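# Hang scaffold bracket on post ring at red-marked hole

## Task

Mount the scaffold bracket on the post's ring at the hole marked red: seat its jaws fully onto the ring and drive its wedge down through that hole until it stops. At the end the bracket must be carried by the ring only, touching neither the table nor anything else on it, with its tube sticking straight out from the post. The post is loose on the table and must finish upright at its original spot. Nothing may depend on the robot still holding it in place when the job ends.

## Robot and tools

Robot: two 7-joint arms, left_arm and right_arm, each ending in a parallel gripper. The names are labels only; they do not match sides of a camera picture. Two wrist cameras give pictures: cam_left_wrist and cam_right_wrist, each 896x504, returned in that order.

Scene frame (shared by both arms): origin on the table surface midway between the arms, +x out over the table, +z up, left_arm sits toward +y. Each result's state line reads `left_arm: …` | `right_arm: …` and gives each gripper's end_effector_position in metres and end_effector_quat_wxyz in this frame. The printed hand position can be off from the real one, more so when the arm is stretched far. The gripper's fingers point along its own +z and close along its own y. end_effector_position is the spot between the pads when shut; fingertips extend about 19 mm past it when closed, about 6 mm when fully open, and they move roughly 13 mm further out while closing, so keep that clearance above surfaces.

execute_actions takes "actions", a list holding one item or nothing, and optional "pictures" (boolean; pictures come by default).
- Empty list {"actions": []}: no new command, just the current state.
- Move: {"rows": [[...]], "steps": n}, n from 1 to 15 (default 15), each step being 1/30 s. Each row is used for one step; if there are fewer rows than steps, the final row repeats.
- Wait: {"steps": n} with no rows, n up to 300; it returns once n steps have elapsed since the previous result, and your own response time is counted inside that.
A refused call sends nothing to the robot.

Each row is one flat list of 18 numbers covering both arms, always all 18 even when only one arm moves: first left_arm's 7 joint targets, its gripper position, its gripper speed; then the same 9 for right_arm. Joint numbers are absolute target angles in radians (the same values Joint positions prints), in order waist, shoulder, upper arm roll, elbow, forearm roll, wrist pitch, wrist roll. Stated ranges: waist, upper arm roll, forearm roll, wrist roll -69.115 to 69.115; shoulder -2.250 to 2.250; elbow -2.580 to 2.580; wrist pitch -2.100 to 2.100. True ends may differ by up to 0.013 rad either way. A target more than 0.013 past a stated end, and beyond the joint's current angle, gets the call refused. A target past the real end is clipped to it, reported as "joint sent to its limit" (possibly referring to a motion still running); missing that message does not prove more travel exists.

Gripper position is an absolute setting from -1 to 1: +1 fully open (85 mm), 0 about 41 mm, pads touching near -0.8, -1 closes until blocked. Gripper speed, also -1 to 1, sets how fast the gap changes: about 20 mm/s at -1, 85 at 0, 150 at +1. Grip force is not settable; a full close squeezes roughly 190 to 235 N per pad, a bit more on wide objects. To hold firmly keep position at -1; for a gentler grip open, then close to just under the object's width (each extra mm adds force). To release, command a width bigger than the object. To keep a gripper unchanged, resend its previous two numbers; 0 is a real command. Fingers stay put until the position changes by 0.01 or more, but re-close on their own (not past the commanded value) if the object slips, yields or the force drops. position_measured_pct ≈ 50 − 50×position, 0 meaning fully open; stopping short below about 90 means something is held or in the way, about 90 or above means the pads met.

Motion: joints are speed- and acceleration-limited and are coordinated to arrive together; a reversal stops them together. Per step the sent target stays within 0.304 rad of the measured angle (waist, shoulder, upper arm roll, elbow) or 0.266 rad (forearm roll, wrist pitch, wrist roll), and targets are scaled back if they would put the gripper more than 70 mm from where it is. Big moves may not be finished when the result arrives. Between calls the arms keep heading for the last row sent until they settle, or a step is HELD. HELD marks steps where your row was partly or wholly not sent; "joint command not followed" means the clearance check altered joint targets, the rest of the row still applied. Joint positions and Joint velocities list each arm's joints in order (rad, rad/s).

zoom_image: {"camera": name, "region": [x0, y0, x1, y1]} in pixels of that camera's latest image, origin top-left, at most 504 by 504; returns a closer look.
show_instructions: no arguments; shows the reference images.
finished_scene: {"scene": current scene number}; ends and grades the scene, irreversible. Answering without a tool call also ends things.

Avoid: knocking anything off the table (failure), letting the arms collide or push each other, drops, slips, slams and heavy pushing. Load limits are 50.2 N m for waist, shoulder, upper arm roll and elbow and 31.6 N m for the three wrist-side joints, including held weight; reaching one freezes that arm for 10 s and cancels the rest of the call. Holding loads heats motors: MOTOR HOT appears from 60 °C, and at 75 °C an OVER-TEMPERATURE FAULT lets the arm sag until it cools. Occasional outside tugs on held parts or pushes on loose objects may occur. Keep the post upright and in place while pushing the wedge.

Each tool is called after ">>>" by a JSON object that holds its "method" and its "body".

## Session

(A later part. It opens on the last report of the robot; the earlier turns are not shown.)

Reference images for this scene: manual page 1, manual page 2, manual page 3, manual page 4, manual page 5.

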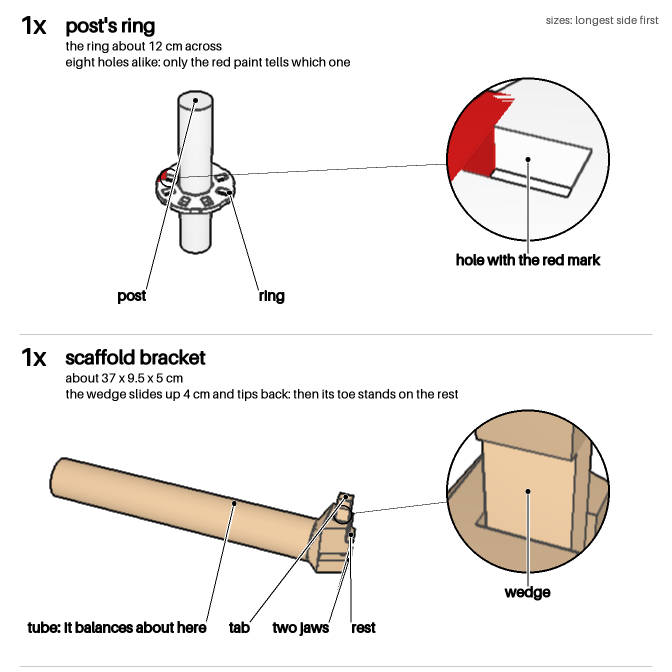

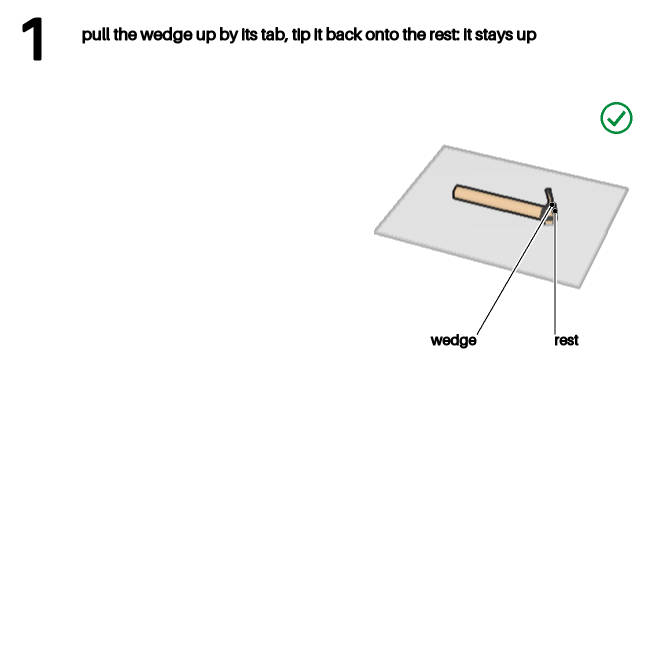

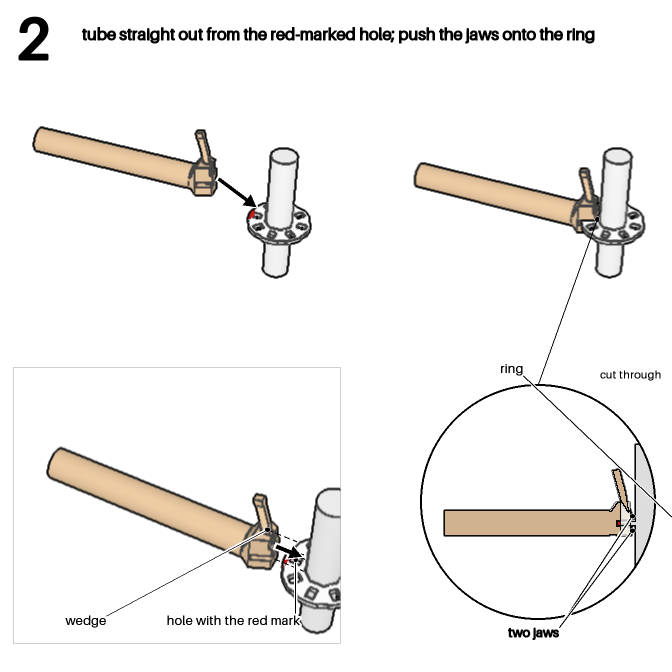

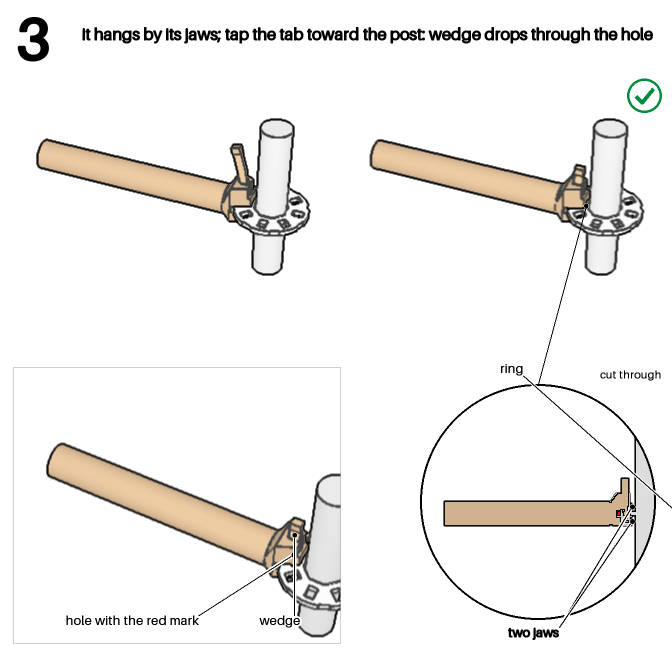

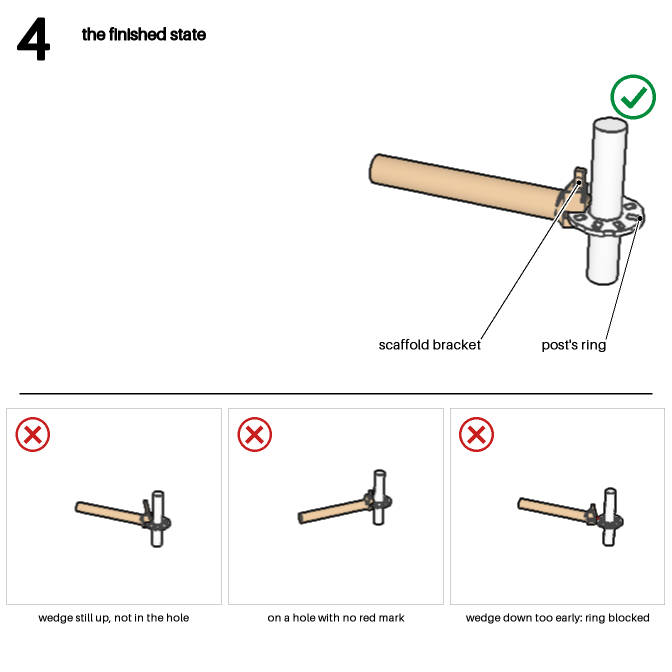

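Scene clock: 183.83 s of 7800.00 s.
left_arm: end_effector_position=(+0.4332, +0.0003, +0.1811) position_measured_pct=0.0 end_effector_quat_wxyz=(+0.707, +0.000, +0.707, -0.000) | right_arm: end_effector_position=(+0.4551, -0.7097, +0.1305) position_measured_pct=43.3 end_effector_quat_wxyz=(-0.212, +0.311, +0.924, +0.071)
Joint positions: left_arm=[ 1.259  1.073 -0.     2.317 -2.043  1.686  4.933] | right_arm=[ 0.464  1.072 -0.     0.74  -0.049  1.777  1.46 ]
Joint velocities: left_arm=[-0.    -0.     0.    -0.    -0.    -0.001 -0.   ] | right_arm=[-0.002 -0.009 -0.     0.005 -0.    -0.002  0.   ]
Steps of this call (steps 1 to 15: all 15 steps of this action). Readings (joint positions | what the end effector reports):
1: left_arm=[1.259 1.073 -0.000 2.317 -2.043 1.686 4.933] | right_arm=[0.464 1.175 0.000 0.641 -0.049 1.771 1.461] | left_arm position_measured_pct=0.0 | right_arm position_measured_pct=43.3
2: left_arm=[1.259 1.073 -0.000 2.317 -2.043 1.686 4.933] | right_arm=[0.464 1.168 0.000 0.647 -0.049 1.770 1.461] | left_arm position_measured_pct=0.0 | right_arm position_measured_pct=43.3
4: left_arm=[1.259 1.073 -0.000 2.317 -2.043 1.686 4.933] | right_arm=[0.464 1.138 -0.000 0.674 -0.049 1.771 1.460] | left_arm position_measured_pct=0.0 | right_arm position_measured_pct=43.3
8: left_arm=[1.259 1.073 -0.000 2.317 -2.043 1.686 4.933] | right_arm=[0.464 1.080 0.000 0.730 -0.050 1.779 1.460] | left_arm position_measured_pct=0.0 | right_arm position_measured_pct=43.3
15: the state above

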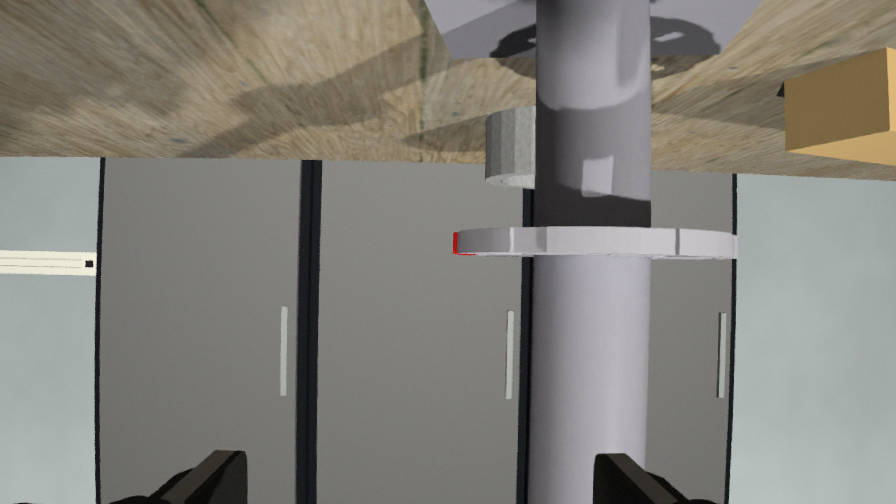

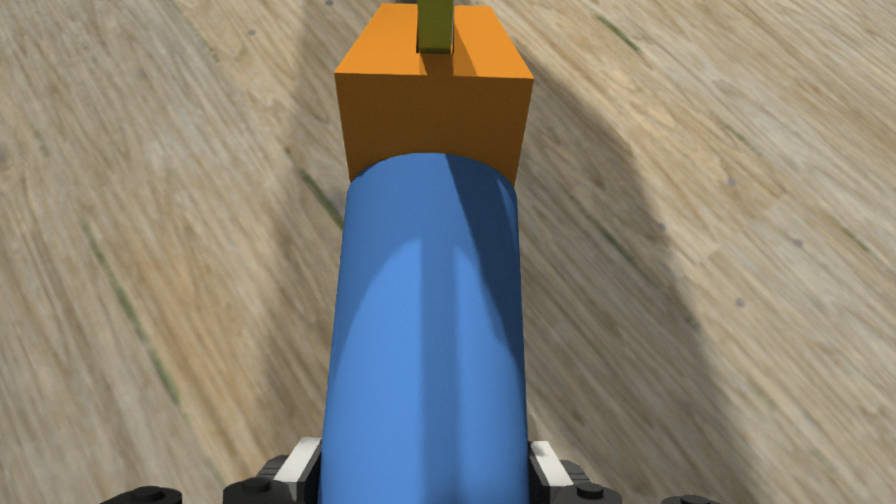

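>>> {"method": "execute_actions", "body": {"actions": [{"rows": [[1.2590,1.0730,0,2.3168,-2.0433,1.6857,4.9329,1,0,0.3667,1.0714,0,0.7403,-0.128,1.762,1.283,-1,-0.3]], "steps": 8}], "pictures": false}}

>>> {"method": "execute_actions", "body": {"actions": [{"rows": [[1.2590,1.0730,0,2.3168,-2.0433,1.6857,4.9329,1,0,0.2692,1.0714,0,0.7403,-0.2016,1.7330,1.1073,-1,-0.3]], "steps": 6}], "pictures": false}}

>>> {"method": "execute_actions", "body": {"actions": [{"rows": [[1.2590,1.0730,0,2.3168,-2.0433,1.6857,4.9329,1,0,0.1717,1.0714,0,0.7403,-0.269,1.692,0.936,-1,-0.3]], "steps": 6}], "pictures": false}}

>>> {"method": "execute_actions", "body": {"actions": [{"rows": [[1.2590,1.0730,0,2.3168,-2.0433,1.6857,4.9329,1,0,0.0742,1.0714,0,0.7403,-0.3281,1.6406,0.7679,-1,-0.3]], "steps": 6}], "pictures": false}}

>>> {"method": "execute_actions", "body": {"actions": [{"rows": [[1.2590,1.0730,0,2.3168,-2.0433,1.6857,4.9329,1,0,-0.0234,1.0714,0,0.7403,-0.377,1.581,0.605,-1,-0.3]], "steps": 6}], "pictures": false}}

>>> {"method": "execute_actions", "body": {"actions": [{"rows": [[1.2590,1.0730,0,2.3168,-2.0433,1.6857,4.9329,1,0,-0.1209,1.0714,0,0.7403,-0.4158,1.5143,0.4470,-1,-0.3]], "steps": 6}], "pictures": false}}

>>> {"method": "execute_actions", "body": {"actions": [{"rows": [[1.2590,1.0730,0,2.3168,-2.0433,1.6857,4.9329,1,0,-0.2184,1.0714,0,0.7403,-0.443,1.442,0.289,-1,-0.3]], "steps": 7}], "pictures": false}}

>>> {"method": "execute_actions", "body": {"actions": [{"rows": [[1.2590,1.0730,0,2.3168,-2.0433,1.6857,4.9329,1,0,-0.3159,1.0714,0,0.7403,-0.4601,1.3661,0.1309,-1,-0.3]], "steps": 15}], "pictures": false}}

>>> {"method": "execute_actions", "body": {"actions": [{"steps": 8}]}}

Scene clock: 195.30 s of 7800.00 s.
left_arm: end_effector_position=(+0.4332, +0.0003, +0.1811) position_measured_pct=0.0 end_effector_quat_wxyz=(+0.707, +0.000, +0.707, -0.000) | right_arm: end_effector_position=(+0.4940, -0.6470, +0.1311) position_measured_pct=43.3 end_effector_quat_wxyz=(-0.208, +0.345, +0.911, +0.083)
Joint positions: left_arm=[ 1.259  1.073 -0.     2.317 -2.043  1.686  4.933] | right_arm=[ 0.375  1.071 -0.004  0.74  -0.127  1.762  1.295]
Joint velocities: left_arm=[ 0.    -0.001  0.     0.     0.    -0.     0.   ] | right_arm=[-0.224 -0.001 -0.068  0.    -0.209 -0.025 -0.357]
Steps of this call (steps 1 to 15: the robot went on to your last target; steps 16 to 90: nothing new was sent; then 8.20 s passed at rest; steps 91 to 98: all 8 steps of this action). Readings (joint positions | what the end effector reports):
91: left_arm=[1.259 1.073 -0.000 2.317 -2.043 1.686 4.933] | right_arm=[0.463 1.071 0.000 0.740 -0.050 1.777 1.459] | left_arm position_measured_pct=0.0 | right_arm position_measured_pct=43.3
92: left_arm=[1.259 1.073 -0.000 2.317 -2.043 1.686 4.933] | right_arm=[0.458 1.071 0.002 0.740 -0.051 1.777 1.450] | left_arm position_measured_pct=0.0 | right_arm position_measured_pct=43.3
94: left_arm=[1.259 1.073 -0.000 2.317 -2.043 1.686 4.933] | right_arm=[0.432 1.071 0.006 0.741 -0.069 1.773 1.403] | left_arm position_measured_pct=0.0 | right_arm position_measured_pct=43.3
98: the state above

Scene clock: 195.50 s of 7800.00 s.
left_arm: end_effector_position=(+0.4332, +0.0003, +0.1811) position_measured_pct=0.0 end_effector_quat_wxyz=(+0.707, +0.000, +0.707, -0.000) | right_arm: end_effector_position=(+0.5223, -0.5946, +0.1307) position_measured_pct=43.3 end_effector_quat_wxyz=(-0.205, +0.378, +0.899, +0.086)
Joint positions: left_arm=[ 1.259  1.073 -0.     2.317 -2.043  1.686  4.933] | right_arm=[ 0.295  1.072  0.001  0.74  -0.184  1.74   1.15 ]
Joint velocities: left_arm=[ 0.     0.     0.    -0.001  0.    -0.001 -0.   ] | right_arm=[-0.401  0.001 -0.092 -0.007 -0.4   -0.141 -0.738]
Steps of this call (steps 1 to 6: all 6 steps of this action). Readings (joint positions | what the end effector reports):
1: left_arm=[1.259 1.073 -0.000 2.317 -2.043 1.686 4.933] | right_arm=[0.367 1.071 -0.005 0.740 -0.132 1.762 1.285] | left_arm position_measured_pct=0.0 | right_arm position_measured_pct=43.3
2: left_arm=[1.259 1.073 -0.000 2.317 -2.043 1.686 4.933] | right_arm=[0.358 1.071 -0.002 0.740 -0.135 1.760 1.270] | left_arm position_measured_pct=0.0 | right_arm position_measured_pct=43.3
4: left_arm=[1.259 1.073 -0.000 2.317 -2.043 1.686 4.933] | right_arm=[0.327 1.071 0.005 0.740 -0.153 1.752 1.212] | left_arm position_measured_pct=0.0 | right_arm position_measured_pct=43.3
6: the state above

Scene clock: 195.70 s of 7800.00 s.
left_arm: end_effector_position=(+0.4332, +0.0003, +0.1811) position_measured_pct=0.0 end_effector_quat_wxyz=(+0.707, +0.000, +0.707, -0.000) | right_arm: end_effector_position=(+0.5537, -0.5252, +0.1308) position_measured_pct=43.3 end_effector_quat_wxyz=(-0.201, +0.413, +0.883, +0.096)
Joint positions: left_arm=[ 1.259  1.073 -0.     2.317 -2.043  1.686  4.933] | right_arm=[ 0.198  1.072 -0.001  0.74  -0.253  1.702  0.981]
Joint velocities: left_arm=[ 0.    -0.001 -0.     0.    -0.     0.001  0.001] | right_arm=[-0.394  0.001 -0.051 -0.003 -0.324 -0.17  -0.696]
Steps of this call (steps 1 to 6: all 6 steps of this action). Readings (joint positions | what the end effector reports):
1: left_arm=[1.259 1.073 -0.000 2.317 -2.043 1.686 4.933] | right_arm=[0.281 1.072 -0.002 0.740 -0.195 1.736 1.128] | left_arm position_measured_pct=0.0 | right_arm position_measured_pct=43.3
2: left_arm=[1.259 1.073 -0.000 2.317 -2.043 1.686 4.933] | right_arm=[0.265 1.071 -0.000 0.740 -0.204 1.731 1.101] | left_arm position_measured_pct=0.0 | right_arm position_measured_pct=43.3
4: left_arm=[1.259 1.073 -0.000 2.317 -2.043 1.686 4.933] | right_arm=[0.229 1.071 0.001 0.740 -0.228 1.716 1.037] | left_arm position_measured_pct=0.0 | right_arm position_measured_pct=43.3
6: the state above

Scene clock: 195.90 s of 7800.00 s.
left_arm: end_effector_position=(+0.4332, +0.0003, +0.1811) position_measured_pct=0.0 end_effector_quat_wxyz=(+0.707, +0.000, +0.707, -0.000) | right_arm: end_effector_position=(+0.5793, -0.4553, +0.1308) position_measured_pct=43.3 end_effector_quat_wxyz=(-0.197, +0.449, +0.865, +0.104)
Joint positions: left_arm=[ 1.259  1.073 -0.     2.317 -2.043  1.686  4.933] | right_arm=[ 0.101  1.072 -0.001  0.74  -0.313  1.653  0.813]
Joint velocities: left_arm=[-0.    -0.001  0.     0.     0.     0.    -0.001] | right_arm=[-0.4    0.001 -0.053 -0.004 -0.298 -0.214 -0.694]
Steps of this call (steps 1 to 6: all 6 steps of this action). Readings (joint positions | what the end effector reports):
1: left_arm=[1.259 1.073 -0.000 2.317 -2.043 1.686 4.933] | right_arm=[0.185 1.071 -0.002 0.740 -0.262 1.697 0.959] | left_arm position_measured_pct=0.0 | right_arm position_measured_pct=43.3
2: left_arm=[1.259 1.073 -0.000 2.317 -2.043 1.686 4.933] | right_arm=[0.169 1.071 -0.000 0.740 -0.270 1.690 0.933] | left_arm position_measured_pct=0.0 | right_arm position_measured_pct=43.3
4: left_arm=[1.259 1.073 -0.000 2.317 -2.043 1.686 4.933] | right_arm=[0.133 1.071 0.002 0.740 -0.291 1.671 0.869] | left_arm position_measured_pct=0.0 | right_arm position_measured_pct=43.3
6: the state above

Scene clock: 196.10 s of 7800.00 s.
left_arm: end_effector_position=(+0.4332, +0.0003, +0.1811) position_measured_pct=0.0 end_effector_quat_wxyz=(+0.707, +0.000, +0.707, -0.000) | right_arm: end_effector_position=(+0.5990, -0.3840, +0.1308) position_measured_pct=43.3 end_effector_quat_wxyz=(-0.193, +0.484, +0.846, +0.111)
Joint positions: left_arm=[ 1.259  1.073 -0.     2.317 -2.043  1.686  4.933] | right_arm=[ 0.003  1.072 -0.001  0.74  -0.365  1.596  0.648]
Joint velocities: left_arm=[ 0.    -0.001 -0.    -0.    -0.     0.001 -0.   ] | right_arm=[-0.398  0.001 -0.053 -0.003 -0.256 -0.247 -0.672]
Steps of this call (steps 1 to 6: all 6 steps of this action). Readings (joint positions | what the end effector reports):
1: left_arm=[1.259 1.073 -0.000 2.317 -2.043 1.686 4.933] | right_arm=[0.087 1.072 -0.002 0.740 -0.322 1.647 0.791] | left_arm position_measured_pct=0.0 | right_arm position_measured_pct=43.3
2: left_arm=[1.259 1.073 -0.000 2.317 -2.043 1.686 4.933] | right_arm=[0.071 1.071 -0.000 0.740 -0.328 1.639 0.765] | left_arm position_measured_pct=0.0 | right_arm position_measured_pct=43.3
4: left_arm=[1.259 1.073 -0.000 2.317 -2.043 1.686 4.933] | right_arm=[0.035 1.071 0.002 0.740 -0.346 1.616 0.703] | left_arm position_measured_pct=0.0 | right_arm position_measured_pct=43.3
6: the state above

Scene clock: 196.30 s of 7800.00 s.
left_arm: end_effector_position=(+0.4332, +0.0003, +0.1811) position_measured_pct=0.0 end_effector_quat_wxyz=(+0.707, +0.000, +0.707, -0.000) | right_arm: end_effector_position=(+0.6128, -0.3127, +0.1308) position_measured_pct=43.3 end_effector_quat_wxyz=(-0.189, +0.518, +0.826, +0.119)
Joint positions: left_arm=[ 1.259  1.073 -0.     2.317 -2.043  1.686  4.933] | right_arm=[-0.095  1.072 -0.001  0.74  -0.407  1.53   0.487]
Joint velocities: left_arm=[-0. -0.  0. -0. -0. -0. -0.] | right_arm=[-0.393  0.001 -0.054 -0.005 -0.215 -0.272 -0.647]
Steps of this call (steps 1 to 6: all 6 steps of this action). Readings (joint positions | what the end effector reports):
1: left_arm=[1.259 1.073 -0.000 2.317 -2.043 1.686 4.933] | right_arm=[-0.010 1.072 -0.002 0.740 -0.373 1.588 0.627] | left_arm position_measured_pct=0.0 | right_arm position_measured_pct=43.3
2: left_arm=[1.259 1.073 -0.000 2.317 -2.043 1.686 4.933] | right_arm=[-0.027 1.071 -0.000 0.740 -0.377 1.579 0.602] | left_arm position_measured_pct=0.0 | right_arm position_measured_pct=43.3
4: left_arm=[1.259 1.073 -0.000 2.317 -2.043 1.686 4.933] | right_arm=[-0.063 1.071 0.002 0.740 -0.391 1.554 0.540] | left_arm position_measured_pct=0.0 | right_arm position_measured_pct=43.3
6: the state above

Scene clock: 196.53 s of 7800.00 s.
left_arm: end_effector_position=(+0.4332, +0.0003, +0.1811) position_measured_pct=0.0 end_effector_quat_wxyz=(+0.707, +0.000, +0.707, -0.000) | right_arm: end_effector_position=(+0.6208, -0.2329, +0.1312) position_measured_pct=43.3 end_effector_quat_wxyz=(-0.184, +0.554, +0.802, +0.129)
Joint positions: left_arm=[ 1.259  1.073 -0.     2.317 -2.043  1.686  4.933] | right_arm=[-0.204  1.072 -0.003  0.74  -0.442  1.451  0.31 ]
Joint velocities: left_arm=[-0.     0.    -0.     0.     0.001 -0.002 -0.   ] | right_arm=[-0.284 -0.002 -0.049 -0.004 -0.119 -0.198 -0.446]
Steps of this call (steps 1 to 7: all 7 steps of this action). Readings (joint positions | what the end effector reports):
1: left_arm=[1.259 1.073 -0.000 2.317 -2.043 1.686 4.933] | right_arm=[-0.108 1.072 -0.002 0.740 -0.413 1.522 0.467] | left_arm position_measured_pct=0.0 | right_arm position_measured_pct=43.3
2: left_arm=[1.259 1.073 -0.000 2.317 -2.043 1.686 4.933] | right_arm=[-0.125 1.071 -0.001 0.740 -0.416 1.512 0.443] | left_arm position_measured_pct=0.0 | right_arm position_measured_pct=43.3
4: left_arm=[1.259 1.073 -0.000 2.317 -2.043 1.686 4.933] | right_arm=[-0.162 1.071 0.002 0.740 -0.425 1.484 0.381] | left_arm position_measured_pct=0.0 | right_arm position_measured_pct=43.3
7: the state above

Scene clock: 197.03 s of 7800.00 s.
left_arm: end_effector_position=(+0.4332, +0.0003, +0.1811) position_measured_pct=0.0 end_effector_quat_wxyz=(+0.707, +0.000, +0.707, -0.000) | right_arm: end_effector_position=(+0.6213, -0.1567, +0.1308) position_measured_pct=43.3 end_effector_quat_wxyz=(-0.177, +0.590, +0.776, +0.135)
Joint positions: left_arm=[ 1.259  1.073 -0.     2.317 -2.043  1.686  4.933] | right_arm=[-0.316  1.071  0.     0.74  -0.46   1.366  0.131]
Joint velocities: left_arm=[-0.    -0.001 -0.     0.    -0.    -0.001 -0.   ] | right_arm=[ 0.005  0.002  0.005  0.002 -0.003 -0.001 -0.003]
Steps of this call (steps 1 to 15: all 15 steps of this action). Readings (joint positions | what the end effector reports):
1: left_arm=[1.259 1.073 -0.000 2.317 -2.043 1.686 4.933] | right_arm=[-0.214 1.071 -0.004 0.740 -0.445 1.445 0.296] | left_arm position_measured_pct=0.0 | right_arm position_measured_pct=43.3
2: left_arm=[1.259 1.073 -0.000 2.317 -2.043 1.686 4.933] | right_arm=[-0.227 1.071 -0.001 0.740 -0.445 1.437 0.278] | left_arm position_measured_pct=0.0 | right_arm position_measured_pct=43.3
4: left_arm=[1.259 1.073 -0.000 2.317 -2.043 1.686 4.933] | right_arm=[-0.261 1.071 0.004 0.740 -0.447 1.409 0.220] | left_arm position_measured_pct=0.0 | right_arm position_measured_pct=43.3
8: left_arm=[1.259 1.073 -0.000 2.317 -2.043 1.686 4.933] | right_arm=[-0.310 1.072 -0.004 0.740 -0.463 1.369 0.138] | left_arm position_measured_pct=0.0 | right_arm position_measured_pct=43.3
15: the state above

Scene clock: 197.30 s of 7800.00 s.
left_arm: end_effector_position=(+0.4332, +0.0003, +0.1811) position_measured_pct=0.0 end_effector_quat_wxyz=(+0.707, +0.000, +0.707, -0.000) | right_arm: end_effector_position=(+0.6212, -0.1564, +0.1309) position_measured_pct=43.3 end_effector_quat_wxyz=(-0.177, +0.590, +0.776, +0.135)
Joint positions: left_arm=[ 1.259  1.073 -0.     2.317 -2.043  1.686  4.933] | right_arm=[-0.316  1.071 -0.     0.74  -0.46   1.366  0.131]
Joint velocities: left_arm=[-0.    -0.     0.     0.001 -0.    -0.003 -0.001] | right_arm=[-0.002 -0.001  0.001 -0.001  0.002 -0.     0.001]
Steps of this call (steps 1 to 8: the robot went on to your last target). Readings (joint positions | what the end effector reports):
1: left_arm=[1.259 1.073 -0.000 2.317 -2.043 1.686 4.933] | right_arm=[-0.316 1.071 0.000 0.740 -0.460 1.366 0.131] | left_arm position_measured_pct=0.0 | right_arm position_measured_pct=43.3
2: left_arm=[1.259 1.073 -0.000 2.317 -2.043 1.686 4.933] | right_arm=[-0.316 1.071 0.000 0.740 -0.460 1.366 0.131] | left_arm position_measured_pct=0.0 | right_arm position_measured_pct=43.3
4: left_arm=[1.259 1.073 -0.000 2.317 -2.043 1.686 4.933] | right_arm=[-0.316 1.071 0.000 0.740 -0.460 1.366 0.131] | left_arm position_measured_pct=0.0 | right_arm position_measured_pct=43.3
8: the state above

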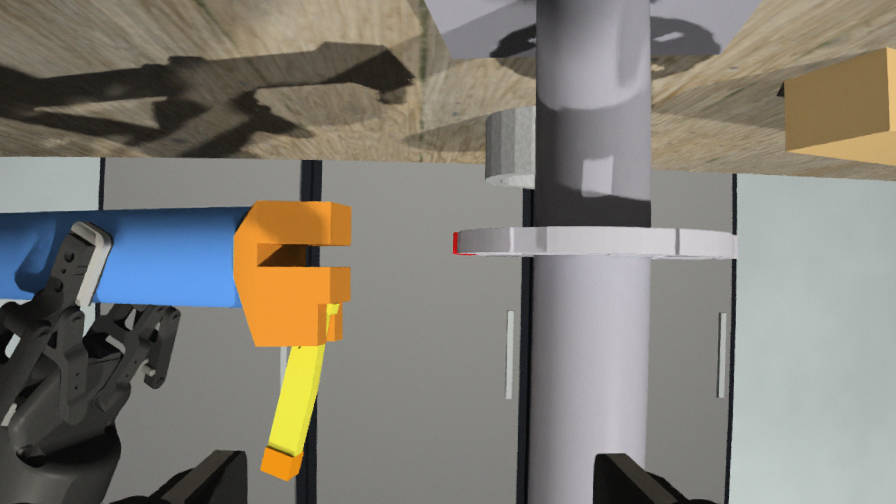

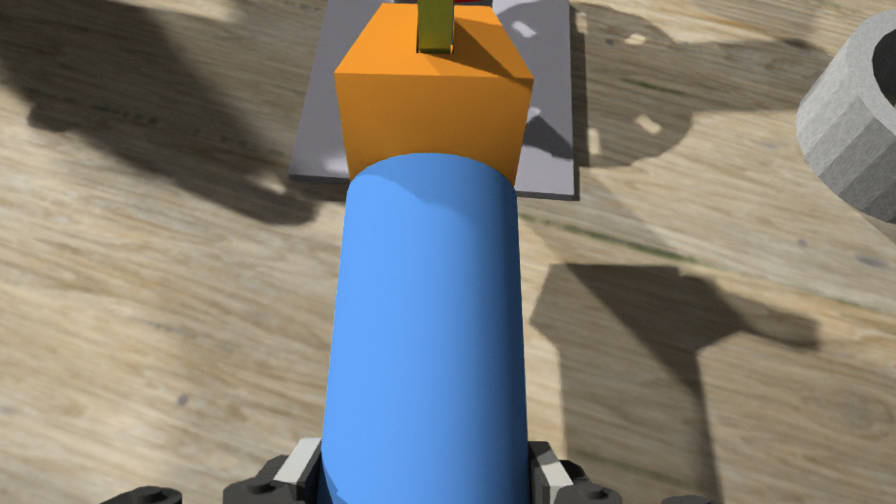

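>>> {"method": "execute_actions", "body": {"actions": [{"rows": [[1.2590,1.0730,0,2.3168,-2.0433,1.6857,4.9329,1,0,-0.3603,1.0903,0,0.7214,-0.4623,1.3469,0.0914,-1,-0.3]], "steps": 15}], "pictures": false}}

>>> {"method": "execute_actions", "body": {"actions": [{"steps": 6}]}}

>>> {"method": "zoom_image", "body": {"camera": "cam_left_wrist", "region": [260, 170, 560, 340]}}

Scene clock: 210.20 s of 7800.00 s.
left_arm: end_effector_position=(+0.4332, +0.0003, +0.1811) position_measured_pct=0.0 end_effector_quat_wxyz=(+0.707, +0.000, +0.707, -0.000) | right_arm: end_effector_position=(+0.6181, -0.1263, +0.1238) position_measured_pct=43.3 end_effector_quat_wxyz=(-0.177, +0.590, +0.776, +0.135)
Joint positions: left_arm=[ 1.259  1.073 -0.     2.317 -2.043  1.686  4.933] | right_arm=[-0.36   1.09   0.     0.721 -0.462  1.347  0.091]
Joint velocities: left_arm=[ 0.    -0.     0.     0.     0.001 -0.002  0.001] | right_arm=[ 0.004  0.002 -0.001 -0.    -0.005  0.001 -0.   ]
Steps of this call (steps 1 to 15: the robot went on to your last target; steps 16 to 90: nothing new was sent; then 9.40 s passed at rest; steps 91 to 105: all 15 steps of this action). Readings (joint positions | what the end effector reports):
91: left_arm=[1.259 1.073 -0.000 2.317 -2.043 1.686 4.933] | right_arm=[-0.317 1.072 0.000 0.740 -0.460 1.366 0.130] | left_arm position_measured_pct=0.0 | right_arm position_measured_pct=43.3
92: left_arm=[1.259 1.073 -0.000 2.317 -2.043 1.686 4.933] | right_arm=[-0.322 1.074 0.002 0.737 -0.459 1.364 0.126] | left_arm position_measured_pct=0.0 | right_arm position_measured_pct=43.3
94: left_arm=[1.259 1.073 -0.000 2.317 -2.043 1.686 4.933] | right_arm=[-0.341 1.083 0.004 0.728 -0.459 1.354 0.107] | left_arm position_measured_pct=0.0 | right_arm position_measured_pct=43.3
98: left_arm=[1.259 1.073 -0.000 2.317 -2.043 1.686 4.933] | right_arm=[-0.359 1.090 -0.003 0.723 -0.465 1.348 0.092] | left_arm position_measured_pct=0.0 | right_arm position_measured_pct=43.3
105: the state above

Scene clock: 210.40 s of 7800.00 s.
left_arm: end_effector_position=(+0.4332, +0.0003, +0.1811) position_measured_pct=0.0 end_effector_quat_wxyz=(+0.707, +0.000, +0.707, -0.000) | right_arm: end_effector_position=(+0.6180, -0.1261, +0.1238) position_measured_pct=43.3 end_effector_quat_wxyz=(-0.178, +0.590, +0.776, +0.135)
Joint positions: left_arm=[ 1.259  1.073 -0.     2.317 -2.043  1.686  4.933] | right_arm=[-0.36   1.09  -0.     0.721 -0.462  1.347  0.091]
Joint velocities: left_arm=[ 0.  0. -0. -0.  0. -0.  0.] | right_arm=[-0.001  0.    -0.001  0.     0.     0.    -0.   ]
Steps of this call (steps 1 to 6: the robot went on to your last target). Readings (joint positions | what the end effector reports):
1: left_arm=[1.259 1.073 -0.000 2.317 -2.043 1.686 4.933] | right_arm=[-0.360 1.090 0.000 0.721 -0.462 1.347 0.091] | left_arm position_measured_pct=0.0 | right_arm position_measured_pct=43.3
2: left_arm=[1.259 1.073 -0.000 2.317 -2.043 1.686 4.933] | right_arm=[-0.360 1.090 0.000 0.721 -0.462 1.347 0.091] | left_arm position_measured_pct=0.0 | right_arm position_measured_pct=43.3
4: left_arm=[1.259 1.073 -0.000 2.317 -2.043 1.686 4.933] | right_arm=[-0.360 1.090 0.000 0.721 -0.462 1.347 0.091] | left_arm position_measured_pct=0.0 | right_arm position_measured_pct=43.3
6: the state above

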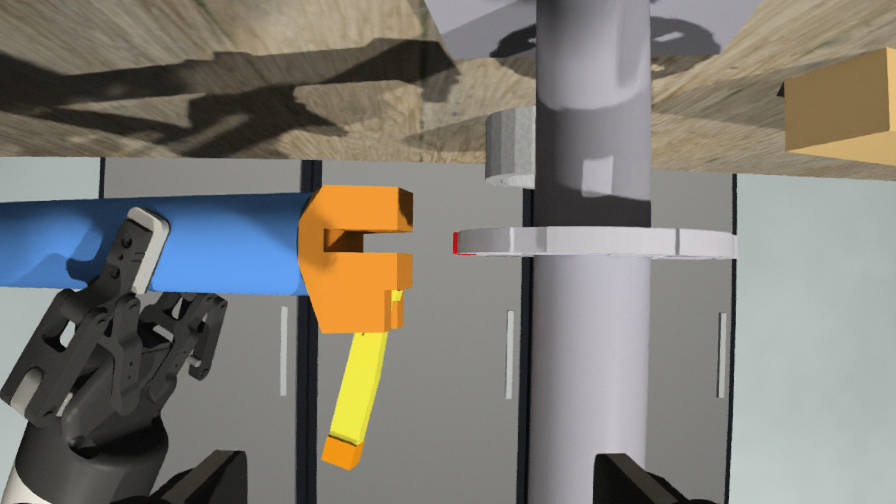

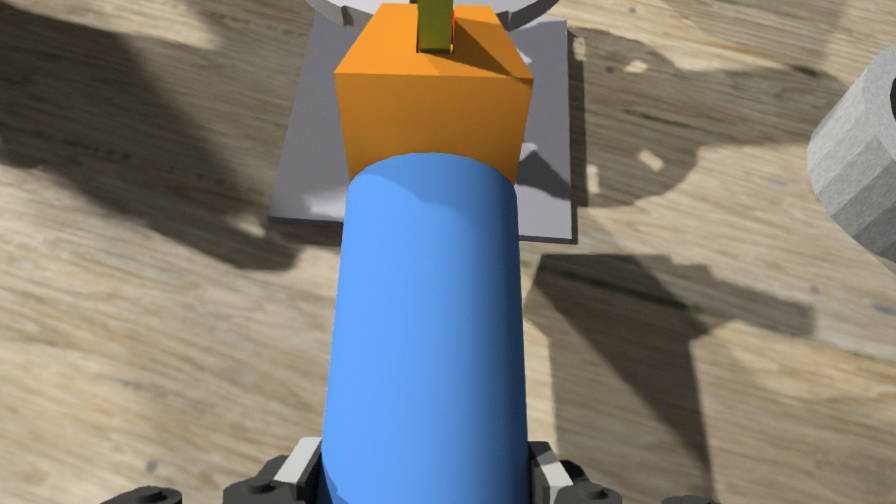

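Region (260, 170, 560, 340) of cam_left_wrist's 896x504 image, scaled by 1.680; it fills the top 286 rows of this view, and the rest is white.

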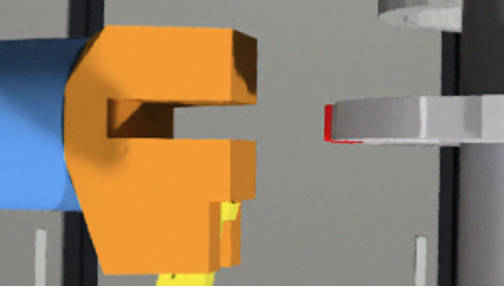

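>>> {"method": "execute_actions", "body": {"actions": [{"rows": [[1.2590,1.0730,0,2.3168,-2.0433,1.6857,4.9329,1,0,-0.3824,1.0897,0,0.7216,-0.4630,1.3377,0.0715,-1,-0.3]], "steps": 15}], "pictures": false}}

>>> {"method": "execute_actions", "body": {"actions": [{"steps": 5}]}}

>>> {"method": "zoom_image", "body": {"camera": "cam_left_wrist", "region": [330, 190, 530, 300]}}

Scene clock: 220.67 s of 7800.00 s.
left_arm: end_effector_position=(+0.4332, +0.0003, +0.1811) position_measured_pct=0.0 end_effector_quat_wxyz=(+0.707, +0.000, +0.707, -0.000) | right_arm: end_effector_position=(+0.6141, -0.1118, +0.1241) position_measured_pct=43.3 end_effector_quat_wxyz=(-0.177, +0.590, +0.776, +0.135)
Joint positions: left_arm=[ 1.259  1.073 -0.     2.317 -2.043  1.686  4.933] | right_arm=[-0.382  1.09   0.     0.722 -0.463  1.338  0.071]
Joint velocities: left_arm=[ 0.    -0.    -0.     0.     0.001 -0.001 -0.   ] | right_arm=[ 0.002  0.001 -0.002  0.    -0.007  0.001  0.   ]
Steps of this call (steps 1 to 15: the robot went on to your last target; steps 16 to 90: nothing new was sent; then 6.77 s passed at rest; steps 91 to 105: all 15 steps of this action). Readings (joint positions | what the end effector reports):
91: left_arm=[1.259 1.073 -0.000 2.317 -2.043 1.686 4.933] | right_arm=[-0.362 1.090 0.000 0.721 -0.462 1.347 0.091] | left_arm position_measured_pct=0.0 | right_arm position_measured_pct=43.3
92: left_arm=[1.259 1.073 -0.000 2.317 -2.043 1.686 4.933] | right_arm=[-0.366 1.090 0.002 0.721 -0.461 1.345 0.087] | left_arm position_measured_pct=0.0 | right_arm position_measured_pct=43.3
94: left_arm=[1.259 1.073 -0.000 2.317 -2.043 1.686 4.933] | right_arm=[-0.376 1.090 0.001 0.722 -0.462 1.340 0.077] | left_arm position_measured_pct=0.0 | right_arm position_measured_pct=43.3
98: left_arm=[1.259 1.073 -0.000 2.317 -2.043 1.686 4.933] | right_arm=[-0.382 1.090 -0.001 0.722 -0.464 1.338 0.072] | left_arm position_measured_pct=0.0 | right_arm position_measured_pct=43.3
105: the state above

Scene clock: 220.83 s of 7800.00 s.
left_arm: end_effector_position=(+0.4332, +0.0003, +0.1811) position_measured_pct=0.0 end_effector_quat_wxyz=(+0.707, +0.000, +0.707, -0.000) | right_arm: end_effector_position=(+0.6141, -0.1117, +0.1242) position_measured_pct=43.3 end_effector_quat_wxyz=(-0.178, +0.590, +0.776, +0.135)
Joint positions: left_arm=[ 1.259  1.073 -0.     2.317 -2.043  1.686  4.933] | right_arm=[-0.382  1.09  -0.     0.722 -0.463  1.338  0.071]
Joint velocities: left_arm=[ 0.     0.     0.    -0.    -0.    -0.001 -0.   ] | right_arm=[-0.     0.    -0.001 -0.    -0.002  0.    -0.002]
Steps of this call (steps 1 to 5: the robot went on to your last target). Readings (joint positions | what the end effector reports):
1: left_arm=[1.259 1.073 -0.000 2.317 -2.043 1.686 4.933] | right_arm=[-0.382 1.090 0.000 0.722 -0.463 1.338 0.071] | left_arm position_measured_pct=0.0 | right_arm position_measured_pct=43.3
2: left_arm=[1.259 1.073 -0.000 2.317 -2.043 1.686 4.933] | right_arm=[-0.382 1.090 0.000 0.722 -0.463 1.338 0.071] | left_arm position_measured_pct=0.0 | right_arm position_measured_pct=43.3
4: left_arm=[1.259 1.073 -0.000 2.317 -2.043 1.686 4.933] | right_arm=[-0.382 1.090 0.000 0.722 -0.463 1.338 0.071] | left_arm position_measured_pct=0.0 | right_arm position_measured_pct=43.3
5: the state above

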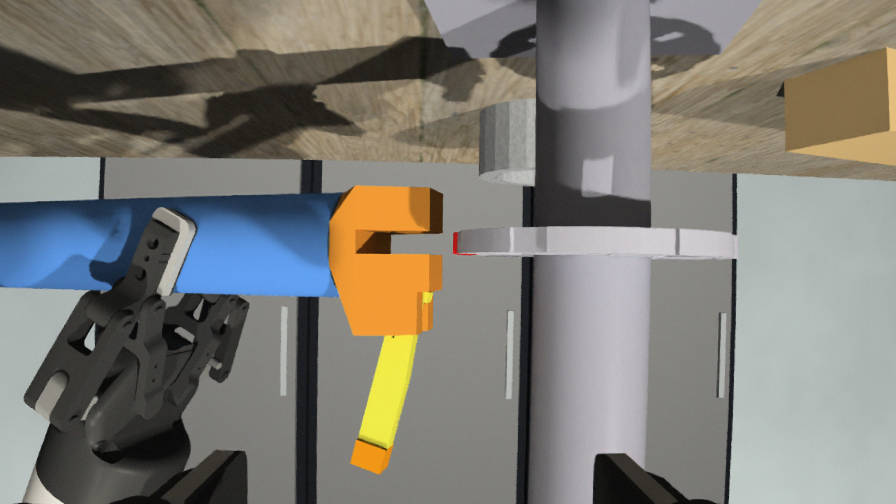

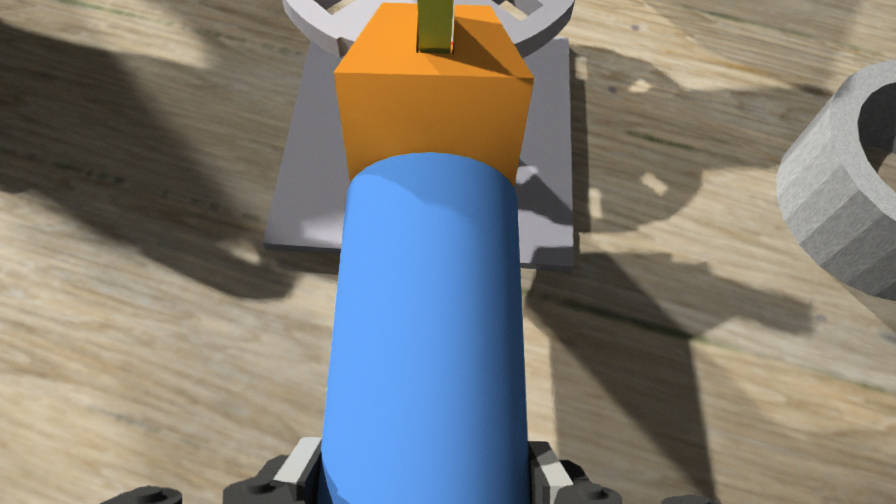

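Region (330, 190, 530, 300) of cam_left_wrist's 896x504 image, scaled by 2.520; it fills the top 277 rows of this view, and the rest is white.

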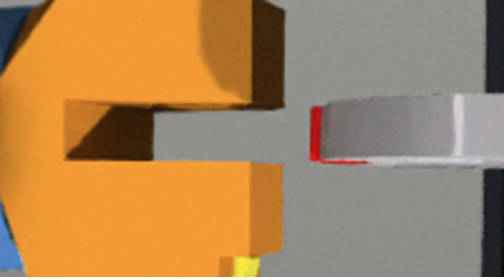

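>>> {"method": "execute_actions", "body": {"actions": [{"rows": [[1.2590,1.0730,0,2.3168,-2.0433,1.6857,4.9329,1,0,-0.3898,1.0902,0,0.7216,-0.4633,1.3344,0.0648,-1,-0.3],[1.2590,1.0730,0,2.3168,-2.0433,1.6857,4.9329,1,0,-0.3898,1.0902,0,0.7216,-0.4633,1.3344,0.0648,-1,-0.3],[1.2590,1.0730,0,2.3168,-2.0433,1.6857,4.9329,1,0,-0.3898,1.0902,0,0.7216,-0.4633,1.3344,0.0648,-1,-0.3],[1.2590,1.0730,0,2.3168,-2.0433,1.6857,4.9329,1,0,-0.3898,1.0902,0,0.7216,-0.4633,1.3344,0.0648,-1,-0.3],[1.2590,1.0730,0,2.3168,-2.0433,1.6857,4.9329,1,0,-0.3972,1.0902,0,0.7214,-0.4635,1.3312,0.0582,-1,-0.3]], "steps": 15}]}}

>>> {"method": "zoom_image", "body": {"camera": "cam_left_wrist", "region": [330, 190, 530, 300]}}

Scene clock: 226.43 s of 7800.00 s.
left_arm: end_effector_position=(+0.4332, +0.0003, +0.1811) position_measured_pct=0.0 end_effector_quat_wxyz=(+0.707, +0.000, +0.707, -0.000) | right_arm: end_effector_position=(+0.6113, -0.1019, +0.1241) position_measured_pct=43.3 end_effector_quat_wxyz=(-0.178, +0.590, +0.776, +0.135)
Joint positions: left_arm=[ 1.259  1.073 -0.     2.317 -2.043  1.686  4.933] | right_arm=[-0.397  1.09  -0.     0.721 -0.464  1.331  0.058]
Joint velocities: left_arm=[ 0.     0.    -0.     0.001 -0.001  0.     0.001] | right_arm=[ 0.     0.001  0.003  0.     0.004 -0.001 -0.002]
Steps of this call (steps 1 to 15: the robot went on to your last target; steps 16 to 90: nothing new was sent; then 2.10 s passed at rest; steps 91 to 105: all 15 steps of this action). Readings (joint positions | what the end effector reports):
91: left_arm=[1.259 1.073 -0.000 2.317 -2.043 1.686 4.933] | right_arm=[-0.383 1.090 0.000 0.722 -0.463 1.337 0.071] | left_arm position_measured_pct=0.0 | right_arm position_measured_pct=43.3
92: left_arm=[1.259 1.073 -0.000 2.317 -2.043 1.686 4.933] | right_arm=[-0.385 1.090 0.001 0.722 -0.462 1.336 0.069] | left_arm position_measured_pct=0.0 | right_arm position_measured_pct=43.3
94: left_arm=[1.259 1.073 -0.000 2.317 -2.043 1.686 4.933] | right_arm=[-0.388 1.090 0.000 0.722 -0.463 1.335 0.066] | left_arm position_measured_pct=0.0 | right_arm position_measured_pct=43.3
98: left_arm=[1.259 1.073 -0.000 2.317 -2.043 1.686 4.933] | right_arm=[-0.395 1.090 -0.000 0.721 -0.464 1.332 0.060] | left_arm position_measured_pct=0.0 | right_arm position_measured_pct=43.3
105: the state above

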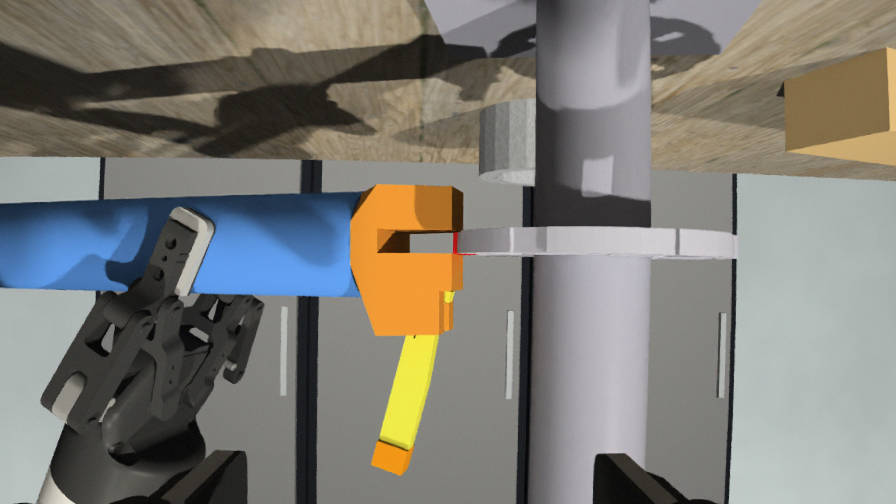

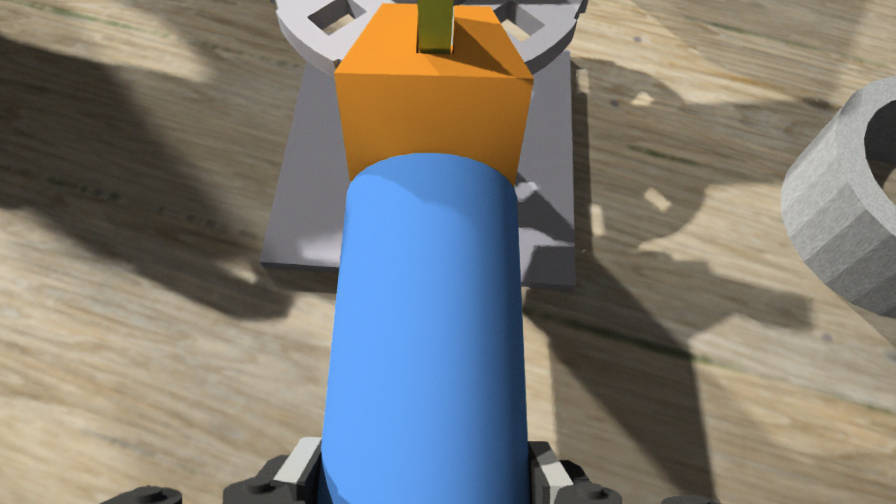

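Region (330, 190, 530, 300) of cam_left_wrist's 896x504 image, scaled by 2.520; it fills the top 277 rows of this view, and the rest is white.

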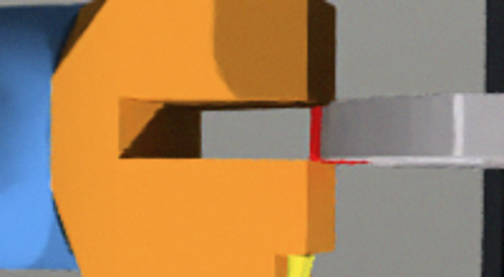

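>>> {"method": "execute_actions", "body": {"actions": []}}

Scene clock: 239.10 s of 7800.00 s.
left_arm: end_effector_position=(+0.4332, +0.0003, +0.1811) position_measured_pct=0.0 end_effector_quat_wxyz=(+0.707, +0.000, +0.707, -0.000) | right_arm: end_effector_position=(+0.6113, -0.1020, +0.1239) position_measured_pct=43.3 end_effector_quat_wxyz=(-0.178, +0.590, +0.776, +0.135)
Joint positions: left_arm=[ 1.259  1.073 -0.     2.317 -2.043  1.686  4.933] | right_arm=[-0.397  1.09   0.     0.721 -0.464  1.331  0.058]
Joint velocities: left_arm=[-0.     0.     0.     0.    -0.001  0.     0.   ] | right_arm=[ 0.001  0.    -0.    -0.     0.     0.     0.001]
Steps of this call (steps 1 to 15: the robot went on to your last target; steps 16 to 90: nothing new was sent; then 9.67 s passed at rest). Readings (joint positions | what the end effector reports):
1: left_arm=[1.259 1.073 -0.000 2.317 -2.043 1.686 4.933] | right_arm=[-0.397 1.090 0.000 0.721 -0.463 1.331 0.058] | left_arm position_measured_pct=0.0 | right_arm position_measured_pct=43.3
2: left_arm=[1.259 1.073 -0.000 2.317 -2.043 1.686 4.933] | right_arm=[-0.397 1.090 0.000 0.721 -0.463 1.331 0.058] | left_arm position_measured_pct=0.0 | right_arm position_measured_pct=43.3
4: left_arm=[1.259 1.073 -0.000 2.317 -2.043 1.686 4.933] | right_arm=[-0.397 1.090 0.000 0.721 -0.464 1.331 0.058] | left_arm position_measured_pct=0.0 | right_arm position_measured_pct=43.3
8: left_arm=[1.259 1.073 -0.000 2.317 -2.043 1.686 4.933] | right_arm=[-0.397 1.090 -0.000 0.721 -0.464 1.331 0.058] | left_arm position_measured_pct=0.0 | right_arm position_measured_pct=43.3
90: the state above
All arms were judged still, so your last target was given up. Only a new action makes them travel on or press farther. Fingers that are still opening or closing keep moving.

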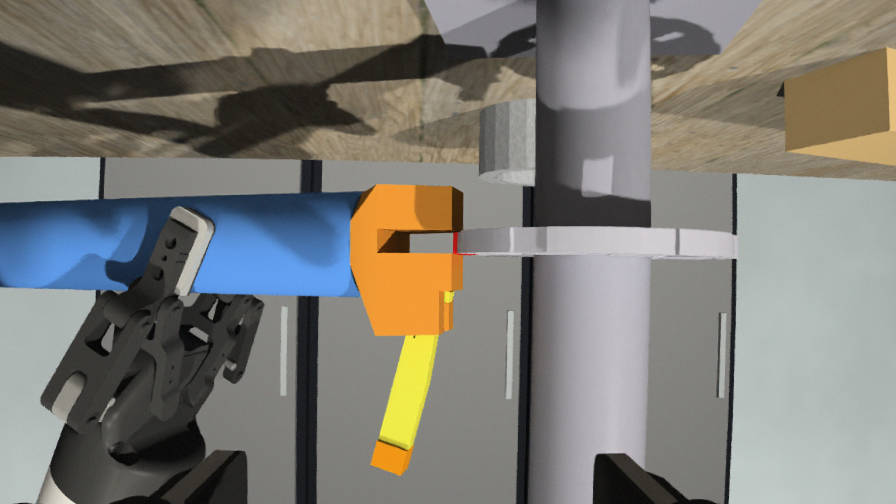

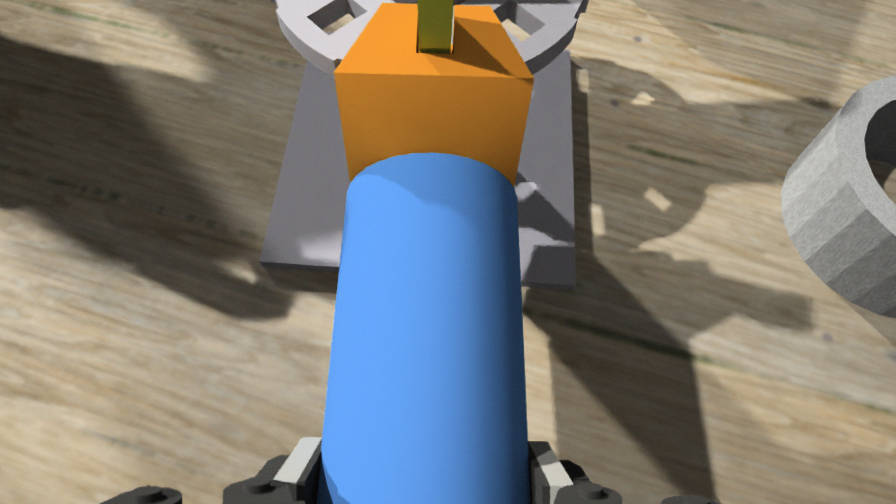

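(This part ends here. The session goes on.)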